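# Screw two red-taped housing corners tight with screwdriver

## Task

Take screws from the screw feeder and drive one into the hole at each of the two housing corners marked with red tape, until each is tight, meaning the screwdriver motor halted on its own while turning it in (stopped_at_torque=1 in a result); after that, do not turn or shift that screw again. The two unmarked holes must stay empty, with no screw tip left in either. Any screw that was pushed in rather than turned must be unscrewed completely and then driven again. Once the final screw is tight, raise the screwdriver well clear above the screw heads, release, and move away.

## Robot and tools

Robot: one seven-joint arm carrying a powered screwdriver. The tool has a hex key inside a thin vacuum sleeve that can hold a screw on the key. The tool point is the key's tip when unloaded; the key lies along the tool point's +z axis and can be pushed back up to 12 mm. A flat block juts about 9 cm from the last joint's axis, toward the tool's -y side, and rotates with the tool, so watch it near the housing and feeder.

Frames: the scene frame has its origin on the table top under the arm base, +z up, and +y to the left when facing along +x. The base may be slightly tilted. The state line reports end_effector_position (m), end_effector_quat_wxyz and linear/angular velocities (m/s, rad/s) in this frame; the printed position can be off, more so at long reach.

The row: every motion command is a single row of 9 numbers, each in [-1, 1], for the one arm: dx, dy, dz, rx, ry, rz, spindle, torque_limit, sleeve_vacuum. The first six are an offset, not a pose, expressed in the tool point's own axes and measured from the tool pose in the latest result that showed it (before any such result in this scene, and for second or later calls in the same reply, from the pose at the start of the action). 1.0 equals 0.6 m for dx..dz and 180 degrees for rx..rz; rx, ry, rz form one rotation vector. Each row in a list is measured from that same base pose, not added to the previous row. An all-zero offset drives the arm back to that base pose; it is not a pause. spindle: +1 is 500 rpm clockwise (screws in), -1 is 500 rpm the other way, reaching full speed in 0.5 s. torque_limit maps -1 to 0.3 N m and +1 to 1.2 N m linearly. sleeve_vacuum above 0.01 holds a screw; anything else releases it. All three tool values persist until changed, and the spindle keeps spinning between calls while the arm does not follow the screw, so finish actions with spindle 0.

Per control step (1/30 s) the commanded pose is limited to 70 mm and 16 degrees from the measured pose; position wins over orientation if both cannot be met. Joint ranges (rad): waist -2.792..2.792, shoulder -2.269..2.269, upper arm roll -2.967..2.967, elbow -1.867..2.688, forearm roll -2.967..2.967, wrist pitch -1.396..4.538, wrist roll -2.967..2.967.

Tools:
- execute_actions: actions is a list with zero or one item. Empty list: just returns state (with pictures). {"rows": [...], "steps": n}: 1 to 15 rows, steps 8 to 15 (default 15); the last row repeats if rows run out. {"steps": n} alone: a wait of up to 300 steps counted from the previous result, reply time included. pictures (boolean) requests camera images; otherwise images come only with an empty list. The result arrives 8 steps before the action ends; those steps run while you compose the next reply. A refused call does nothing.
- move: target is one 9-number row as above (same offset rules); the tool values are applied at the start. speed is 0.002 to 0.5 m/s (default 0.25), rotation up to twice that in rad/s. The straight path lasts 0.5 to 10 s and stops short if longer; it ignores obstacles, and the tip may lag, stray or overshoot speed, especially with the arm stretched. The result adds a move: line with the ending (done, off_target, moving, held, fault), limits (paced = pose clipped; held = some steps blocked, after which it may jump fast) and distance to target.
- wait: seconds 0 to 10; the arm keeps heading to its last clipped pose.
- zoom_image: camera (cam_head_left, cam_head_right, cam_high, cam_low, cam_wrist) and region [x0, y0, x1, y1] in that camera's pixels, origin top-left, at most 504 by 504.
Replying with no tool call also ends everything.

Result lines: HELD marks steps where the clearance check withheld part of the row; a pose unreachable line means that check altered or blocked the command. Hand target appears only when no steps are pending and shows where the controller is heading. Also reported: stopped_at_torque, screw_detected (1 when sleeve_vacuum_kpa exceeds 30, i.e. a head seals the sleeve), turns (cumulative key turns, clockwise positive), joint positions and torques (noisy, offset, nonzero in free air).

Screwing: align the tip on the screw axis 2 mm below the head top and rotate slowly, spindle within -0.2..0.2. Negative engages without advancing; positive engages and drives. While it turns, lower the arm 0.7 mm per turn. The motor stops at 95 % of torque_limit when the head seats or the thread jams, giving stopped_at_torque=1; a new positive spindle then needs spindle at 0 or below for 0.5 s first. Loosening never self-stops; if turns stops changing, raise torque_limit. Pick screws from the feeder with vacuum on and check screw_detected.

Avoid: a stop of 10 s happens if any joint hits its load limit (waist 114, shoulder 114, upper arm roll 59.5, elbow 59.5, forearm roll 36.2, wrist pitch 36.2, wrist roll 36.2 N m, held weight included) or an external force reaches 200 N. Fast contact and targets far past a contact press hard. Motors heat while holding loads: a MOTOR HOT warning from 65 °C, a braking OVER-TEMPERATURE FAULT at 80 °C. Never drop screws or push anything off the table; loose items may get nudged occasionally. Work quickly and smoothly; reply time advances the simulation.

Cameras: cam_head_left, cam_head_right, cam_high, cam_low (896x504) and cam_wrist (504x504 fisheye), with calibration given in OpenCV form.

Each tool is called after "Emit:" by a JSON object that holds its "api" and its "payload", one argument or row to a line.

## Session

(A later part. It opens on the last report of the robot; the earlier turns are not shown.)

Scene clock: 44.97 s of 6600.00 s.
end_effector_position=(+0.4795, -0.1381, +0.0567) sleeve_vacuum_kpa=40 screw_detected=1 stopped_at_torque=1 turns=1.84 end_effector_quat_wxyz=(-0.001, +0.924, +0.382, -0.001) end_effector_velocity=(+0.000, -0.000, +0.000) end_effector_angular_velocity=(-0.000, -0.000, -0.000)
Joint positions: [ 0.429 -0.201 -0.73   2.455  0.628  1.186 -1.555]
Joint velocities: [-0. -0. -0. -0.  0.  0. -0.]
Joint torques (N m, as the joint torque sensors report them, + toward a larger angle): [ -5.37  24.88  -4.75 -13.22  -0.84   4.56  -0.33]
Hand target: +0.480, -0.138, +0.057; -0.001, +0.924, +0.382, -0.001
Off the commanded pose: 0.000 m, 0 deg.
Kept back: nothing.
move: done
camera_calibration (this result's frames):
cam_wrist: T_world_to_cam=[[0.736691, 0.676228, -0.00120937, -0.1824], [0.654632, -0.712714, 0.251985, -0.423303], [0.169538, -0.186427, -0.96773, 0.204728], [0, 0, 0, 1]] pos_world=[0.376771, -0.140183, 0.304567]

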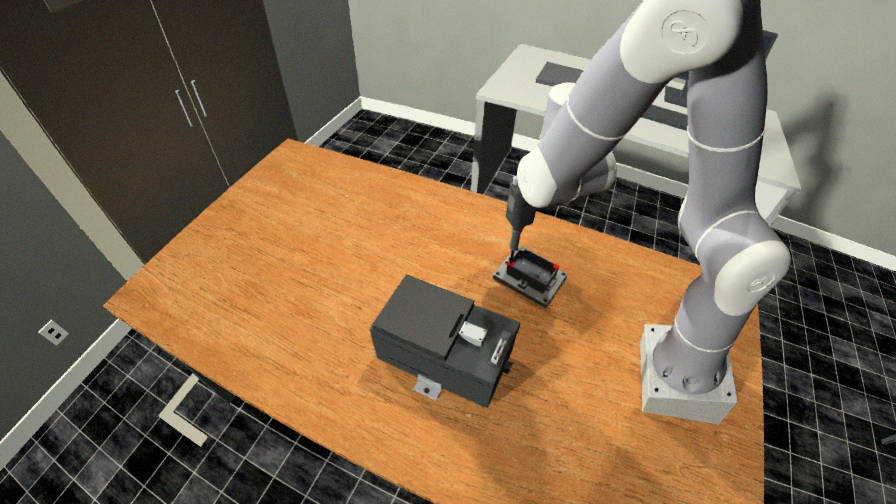

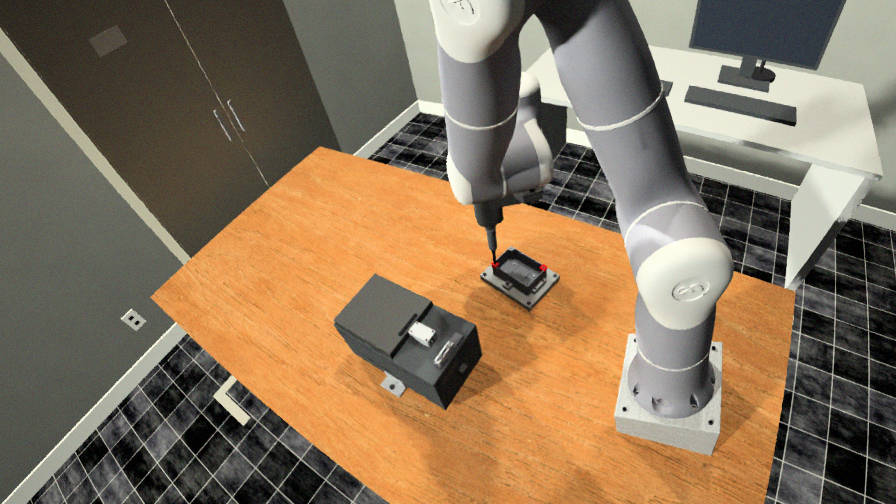

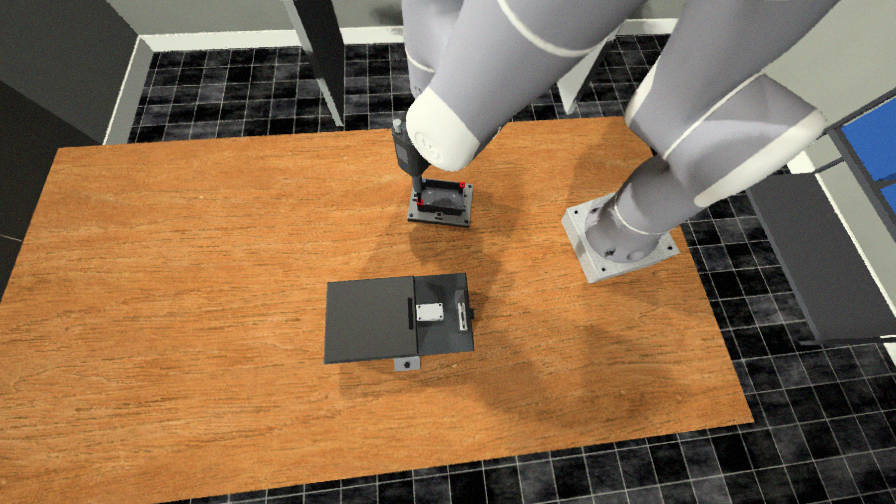

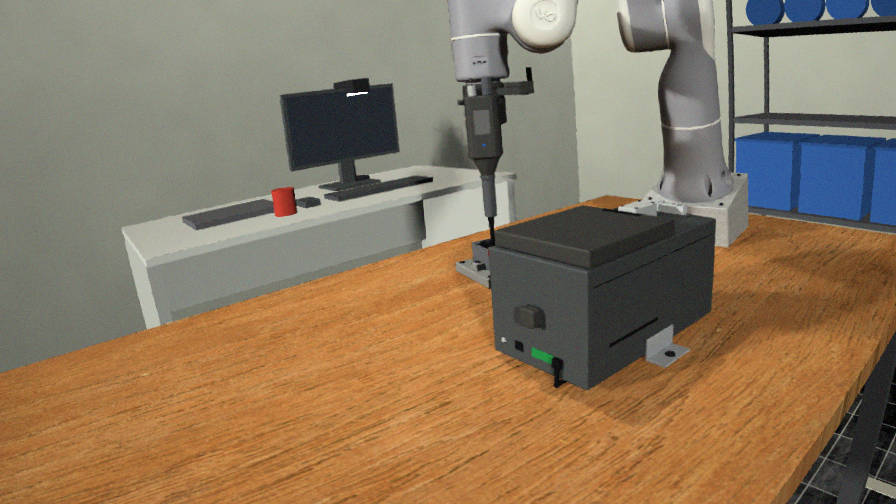

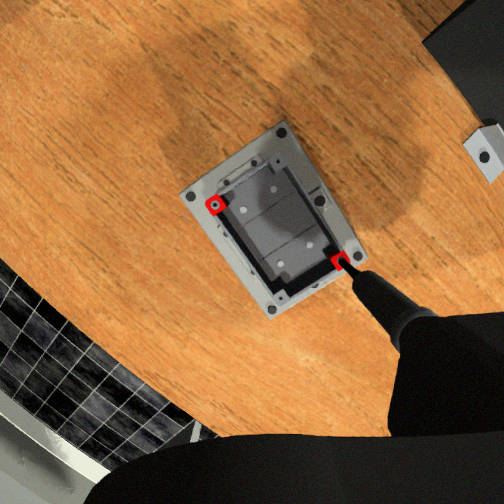

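Emit:
{"api": "move", "payload": {
  "target": [0,0,0,0,0,0,0,0,0]
}}

Emit:
{"api": "move", "payload": {
  "target": [0,0,-0.25,0,0,0,0,0,0],
  "speed": 0.15
}}

Emit:
{"api": "move", "payload": {
  "target": [0.278,-0.436,0.02,0,0,-0.75,0,0,0],
  "speed": 0.35
}}

Emit:
{"api": "move", "payload": {
  "target": [0,0,0.03,0,0,0,0,0,0],
  "speed": 0.05
}}

Emit:
{"api": "zoom_image", "payload": {
  "camera": "cam_wrist",
  "region": [310, 230, 370, 290]
}}

Emit:
{"api": "zoom_image", "payload": {
  "camera": "cam_head_right",
  "region": [475, 240, 515, 280]
}}

Scene clock: 46.43 s of 6600.00 s.
end_effector_position=(+0.4795, -0.1381, +0.0567) sleeve_vacuum_kpa=0 screw_detected=0 stopped_at_torque=1 turns=1.84 end_effector_quat_wxyz=(-0.001, +0.924, +0.382, -0.001) end_effector_velocity=(-0.000, +0.000, -0.000) end_effector_angular_velocity=(+0.000, +0.000, +0.001)
Joint positions: [ 0.429 -0.201 -0.73   2.455  0.628  1.186 -1.555]
Joint velocities: [ 0. -0.  0. -0.  0. -0. -0.]
Joint torques (N m, as the joint torque sensors report them, + toward a larger angle): [ -4.87  26.45  -5.64 -11.98  -1.93   4.77   0.  ]
Hand target: +0.480, -0.138, +0.057; -0.001, +0.924, +0.382, -0.001
Off the commanded pose: 0.000 m, 0 deg.
Kept back: nothing.
move: done
camera_calibration (this result's frames):
cam_wrist: T_world_to_cam=[[0.736694, 0.676225, -0.00112493, -0.182438], [0.654613, -0.71273, 0.251989, -0.423304], [0.169599, -0.186375, -0.967729, 0.204725], [0, 0, 0, 1]] pos_world=[0.376779, -0.140176, 0.304581]

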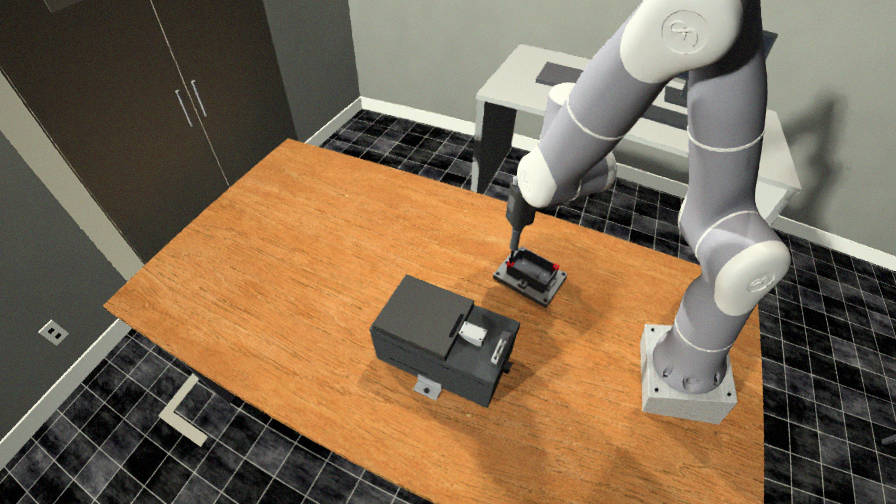

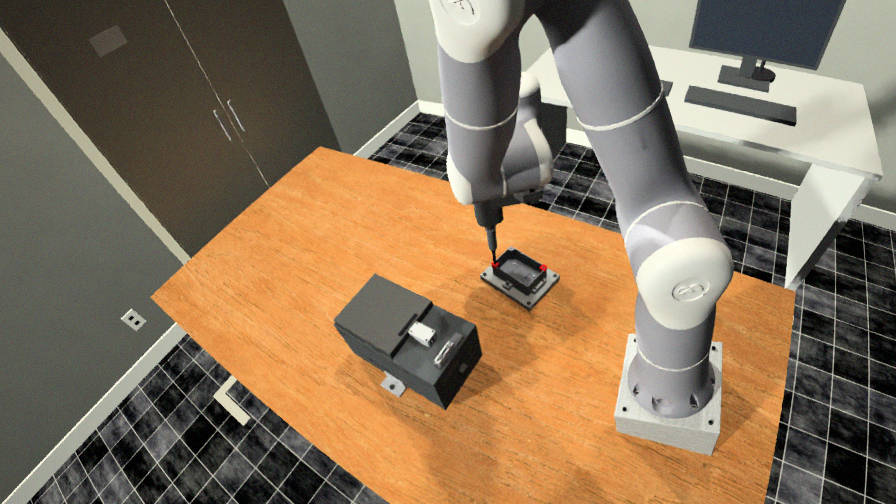

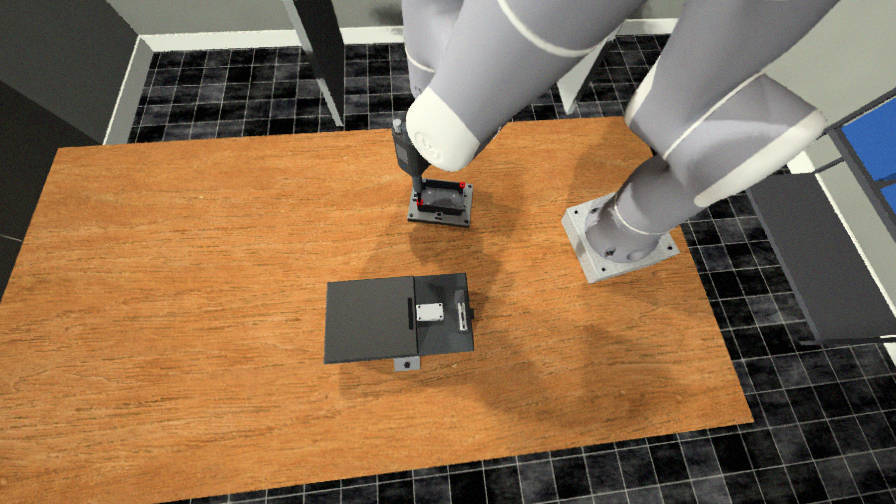

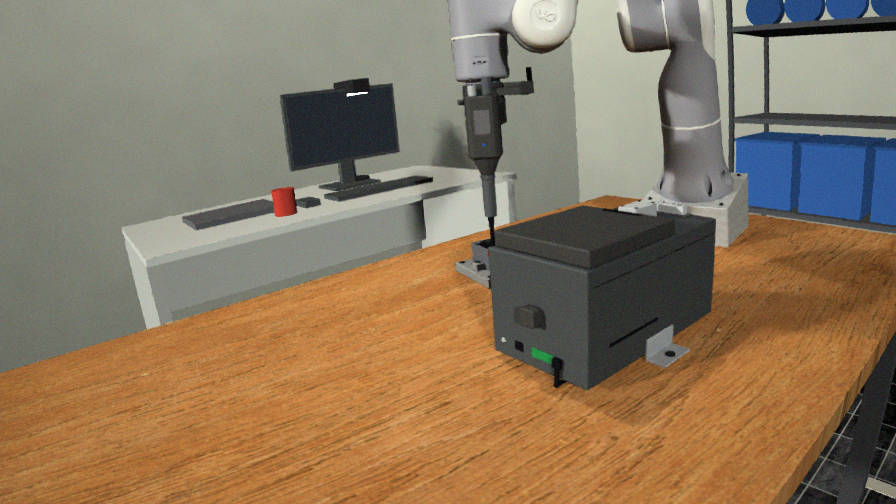

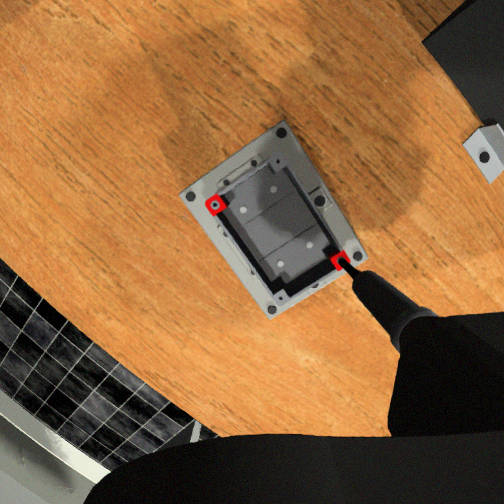

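Scene clock: 47.80 s of 6600.00 s.
end_effector_position=(+0.4803, -0.1384, +0.2073) sleeve_vacuum_kpa=0 screw_detected=0 stopped_at_torque=1 turns=1.84 end_effector_quat_wxyz=(-0.000, +0.924, +0.382, -0.001) end_effector_velocity=(-0.000, +0.000, -0.000) end_effector_angular_velocity=(-0.000, +0.001, +0.001)
Joint positions: [ 0.203  0.465 -0.564  2.557 -0.201  0.791 -0.92 ]
Joint velocities: [-0.    -0.001  0.001 -0.     0.    -0.    -0.   ]
Joint torques (N m, as the joint torque sensors report them, + toward a larger angle): [ -5.28  15.84   4.1  -26.9   -3.62   4.88   0.3 ]
Hand target: +0.480, -0.138, +0.207; -0.000, +0.924, +0.382, -0.001
Off the commanded pose: 0.001 m, 0 deg.
Kept back: nothing.
move: done
camera_calibration (this result's frames):
cam_wrist: T_world_to_cam=[[0.736553, 0.676379, -0.000901298, -0.182597], [0.654475, -0.712363, 0.253379, -0.462149], [0.170738, -0.187217, -0.967367, 0.34945], [0, 0, 0, 1]] pos_world=[0.377293, -0.14029, 0.45498]

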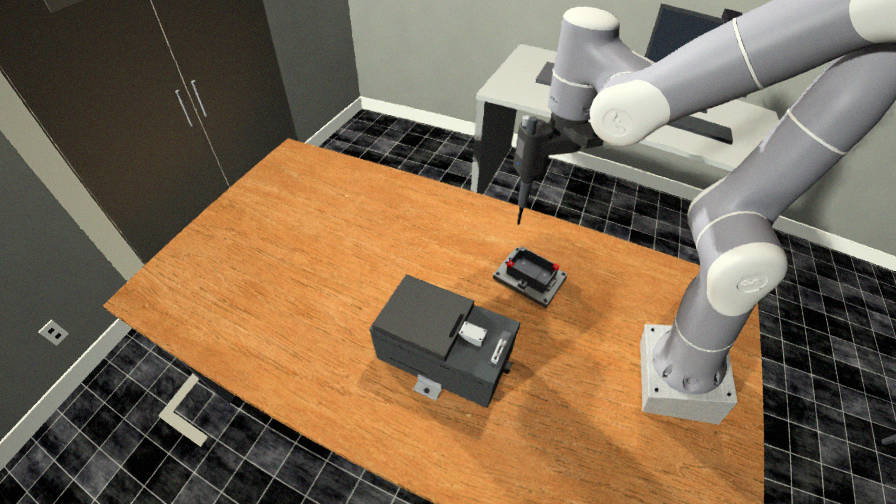

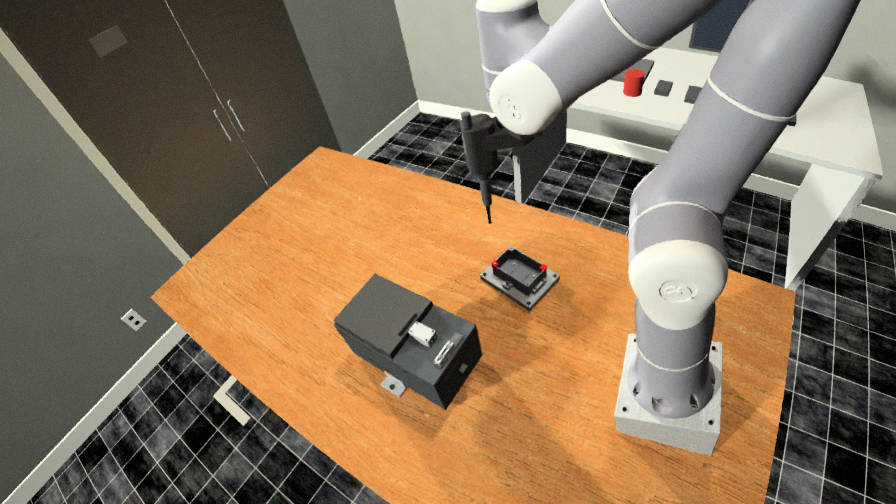

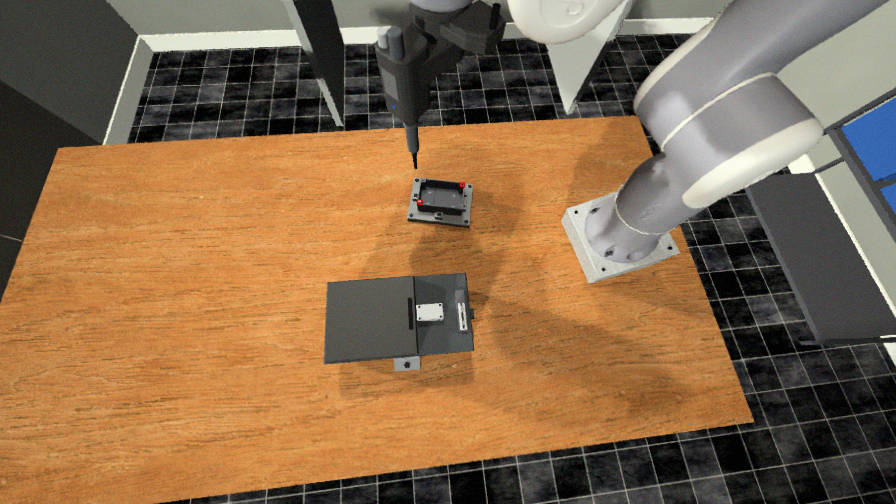

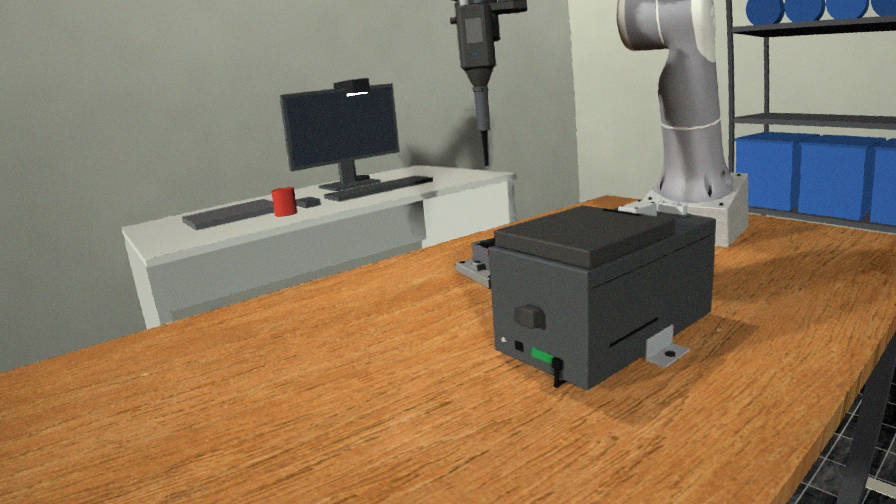

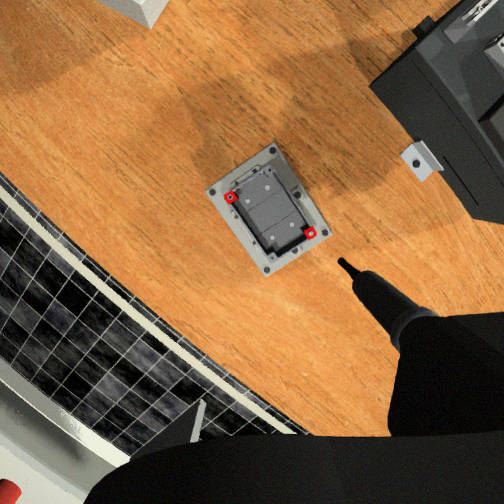

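Scene clock: 51.57 s of 6600.00 s.
end_effector_position=(+0.4132, +0.1649, +0.1953) sleeve_vacuum_kpa=0 screw_detected=0 stopped_at_torque=1 turns=1.84 end_effector_quat_wxyz=(-0.001, +0.000, +1.000, +0.001) end_effector_velocity=(+0.000, -0.000, -0.000) end_effector_angular_velocity=(-0.000, +0.000, -0.001)
Joint positions: [ 1.019  0.351 -0.477  2.498 -0.369  0.795 -2.276]
Joint velocities: [ 0.    -0.    -0.001 -0.    -0.    -0.     0.   ]
Joint torques (N m, as the joint torque sensors report them, + toward a larger angle): [ -0.49  18.12   5.1  -26.29  -2.6    3.77  -0.34]
Hand target: +0.413, +0.165, +0.195; -0.001, +0.000, +1.000, +0.001
Off the commanded pose: 0.000 m, 0 deg.
Kept back: nothing.
move: done
camera_calibration (this result's frames):
cam_wrist: T_world_to_cam=[[-0.999093, 0.0425362, 0.00193225, 0.482814], [0.041616, 0.965864, 0.255684, -0.223129], [0.00900955, 0.255533, -0.966758, 0.399778], [0, 0, 0, 1]] pos_world=[0.48806, 0.0928188, 0.442606]

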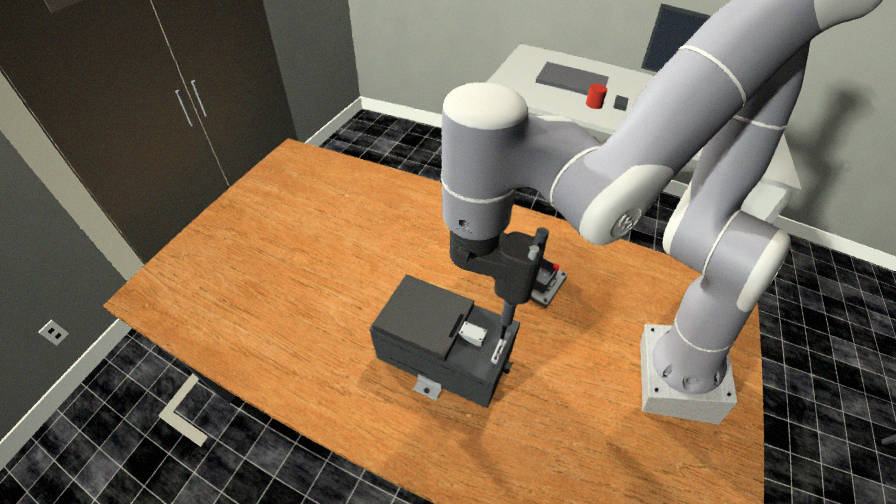

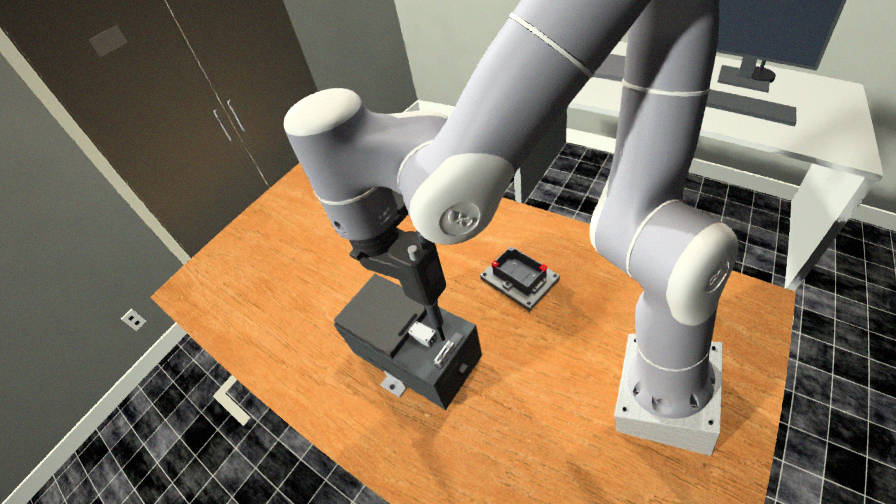

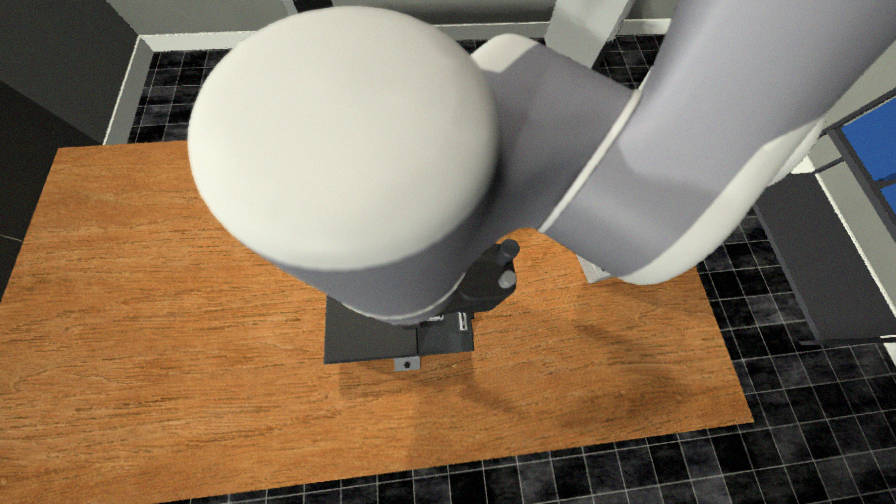

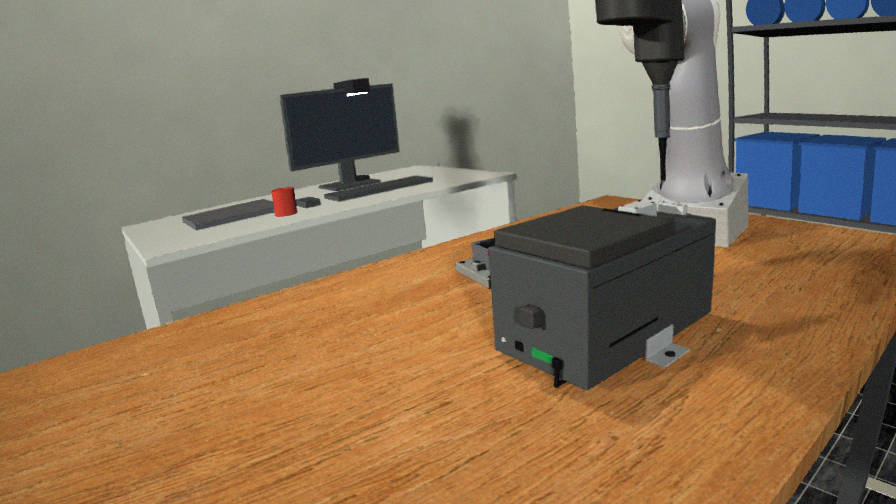

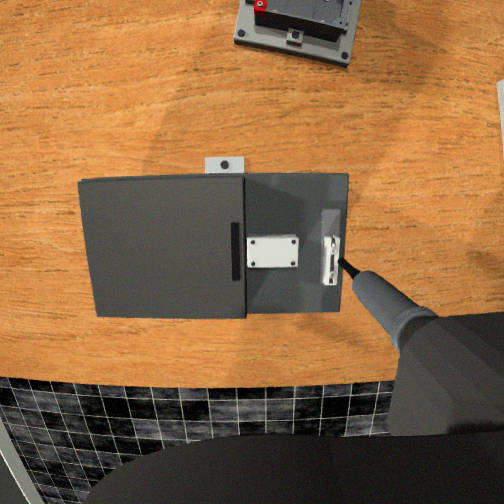

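Scene clock: 52.30 s of 6600.00 s.
end_effector_position=(+0.4132, +0.1650, +0.1773) sleeve_vacuum_kpa=0 screw_detected=0 stopped_at_torque=1 turns=1.84 end_effector_quat_wxyz=(-0.001, +0.000, +1.000, +0.001) end_effector_velocity=(+0.000, -0.000, +0.000) end_effector_angular_velocity=(+0.000, -0.000, -0.001)
Joint positions: [ 1.022  0.303 -0.501  2.518 -0.368  0.866 -2.283]
Joint velocities: [ 0.     0.    -0.001 -0.     0.     0.     0.   ]
Joint torques (N m, as the joint torque sensors report them, + toward a larger angle): [ -0.47  18.55   4.55 -23.67  -2.34   4.26  -0.13]
Hand target: +0.413, +0.165, +0.177; -0.001, +0.000, +1.000, +0.001
Off the commanded pose: 0.000 m, 0 deg.
Kept back: nothing.
move: done
camera_calibration (this result's frames):
cam_wrist: T_world_to_cam=[[-0.999103, 0.0423009, 0.00173499, 0.48295], [0.0413397, 0.96592, 0.255517, -0.21842], [0.00913273, 0.255359, -0.966803, 0.382404], [0, 0, 0, 1]] pos_world=[0.488054, 0.0928969, 0.424681]

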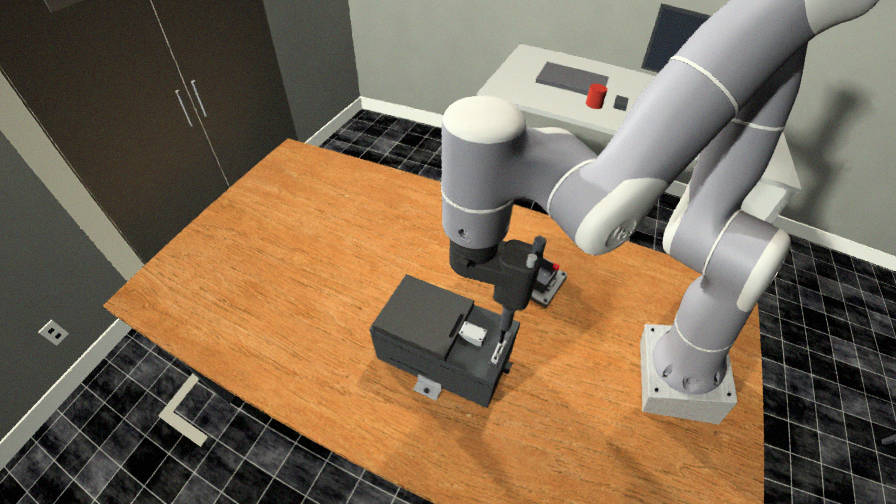

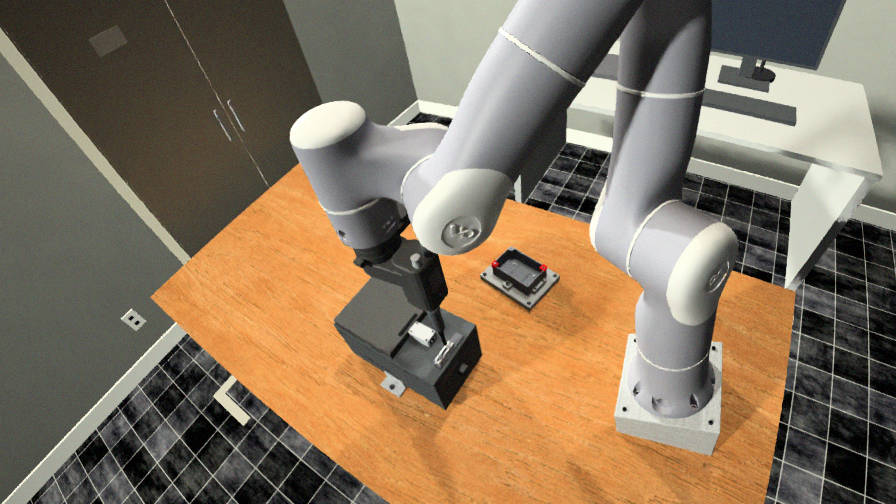

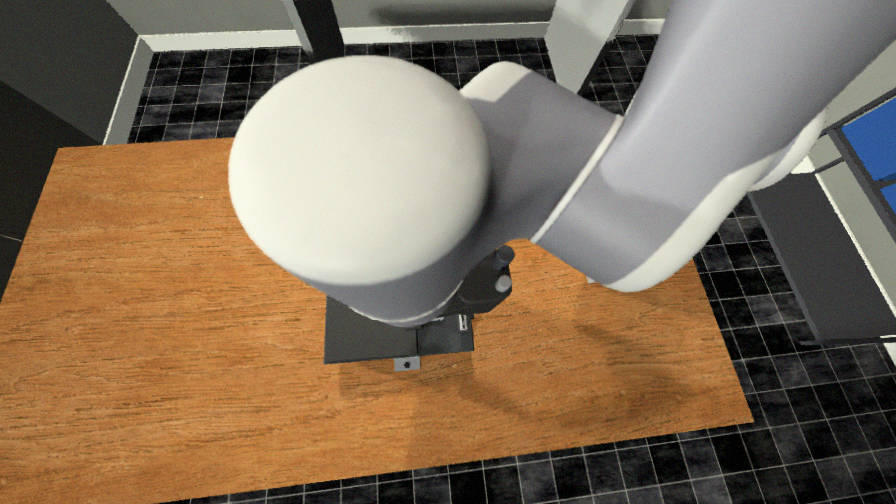

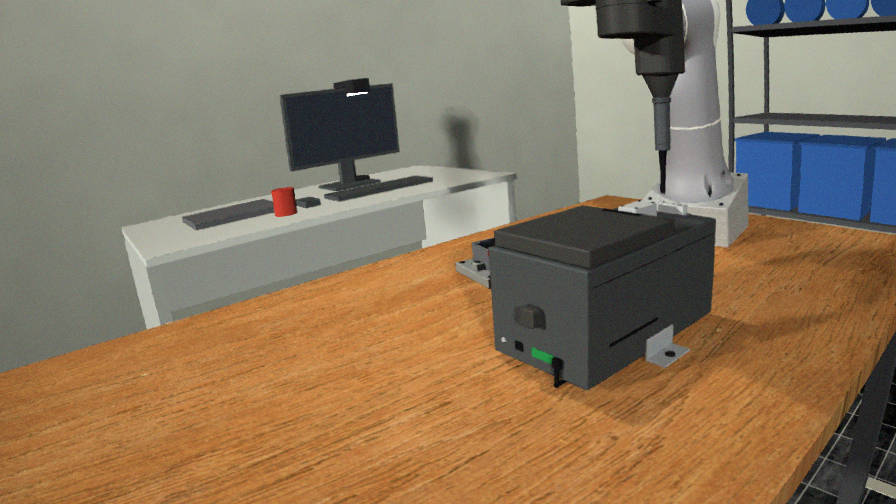

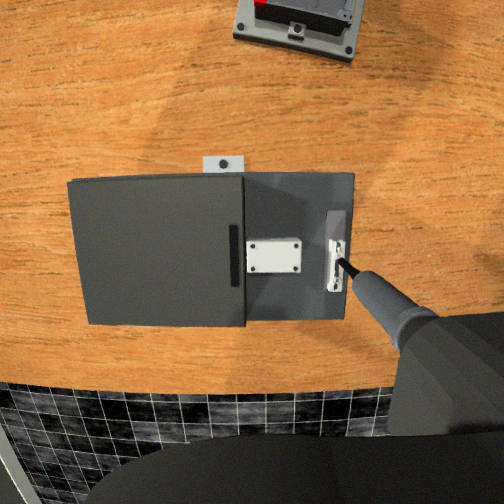

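Region (310, 230, 370, 290) of cam_wrist's 504x504 image, scaled by 8.400, with more detail than that image has.

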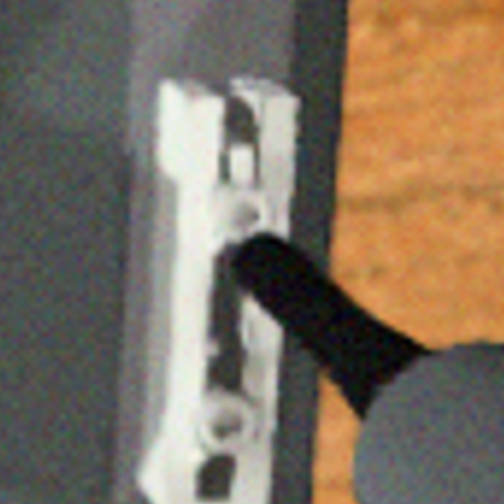

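Region (475, 240, 515, 280) of cam_head_right's 896x504 image, scaled by 12.600, with more detail than that image has.

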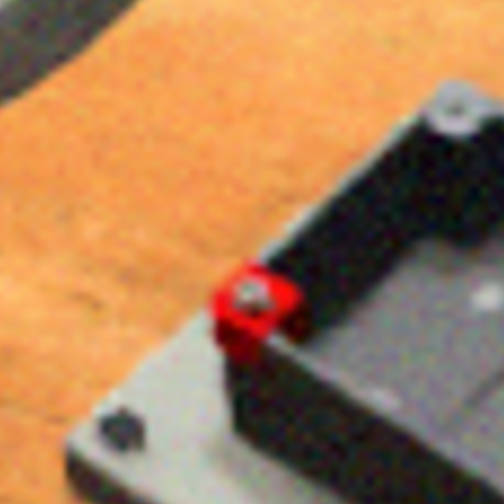

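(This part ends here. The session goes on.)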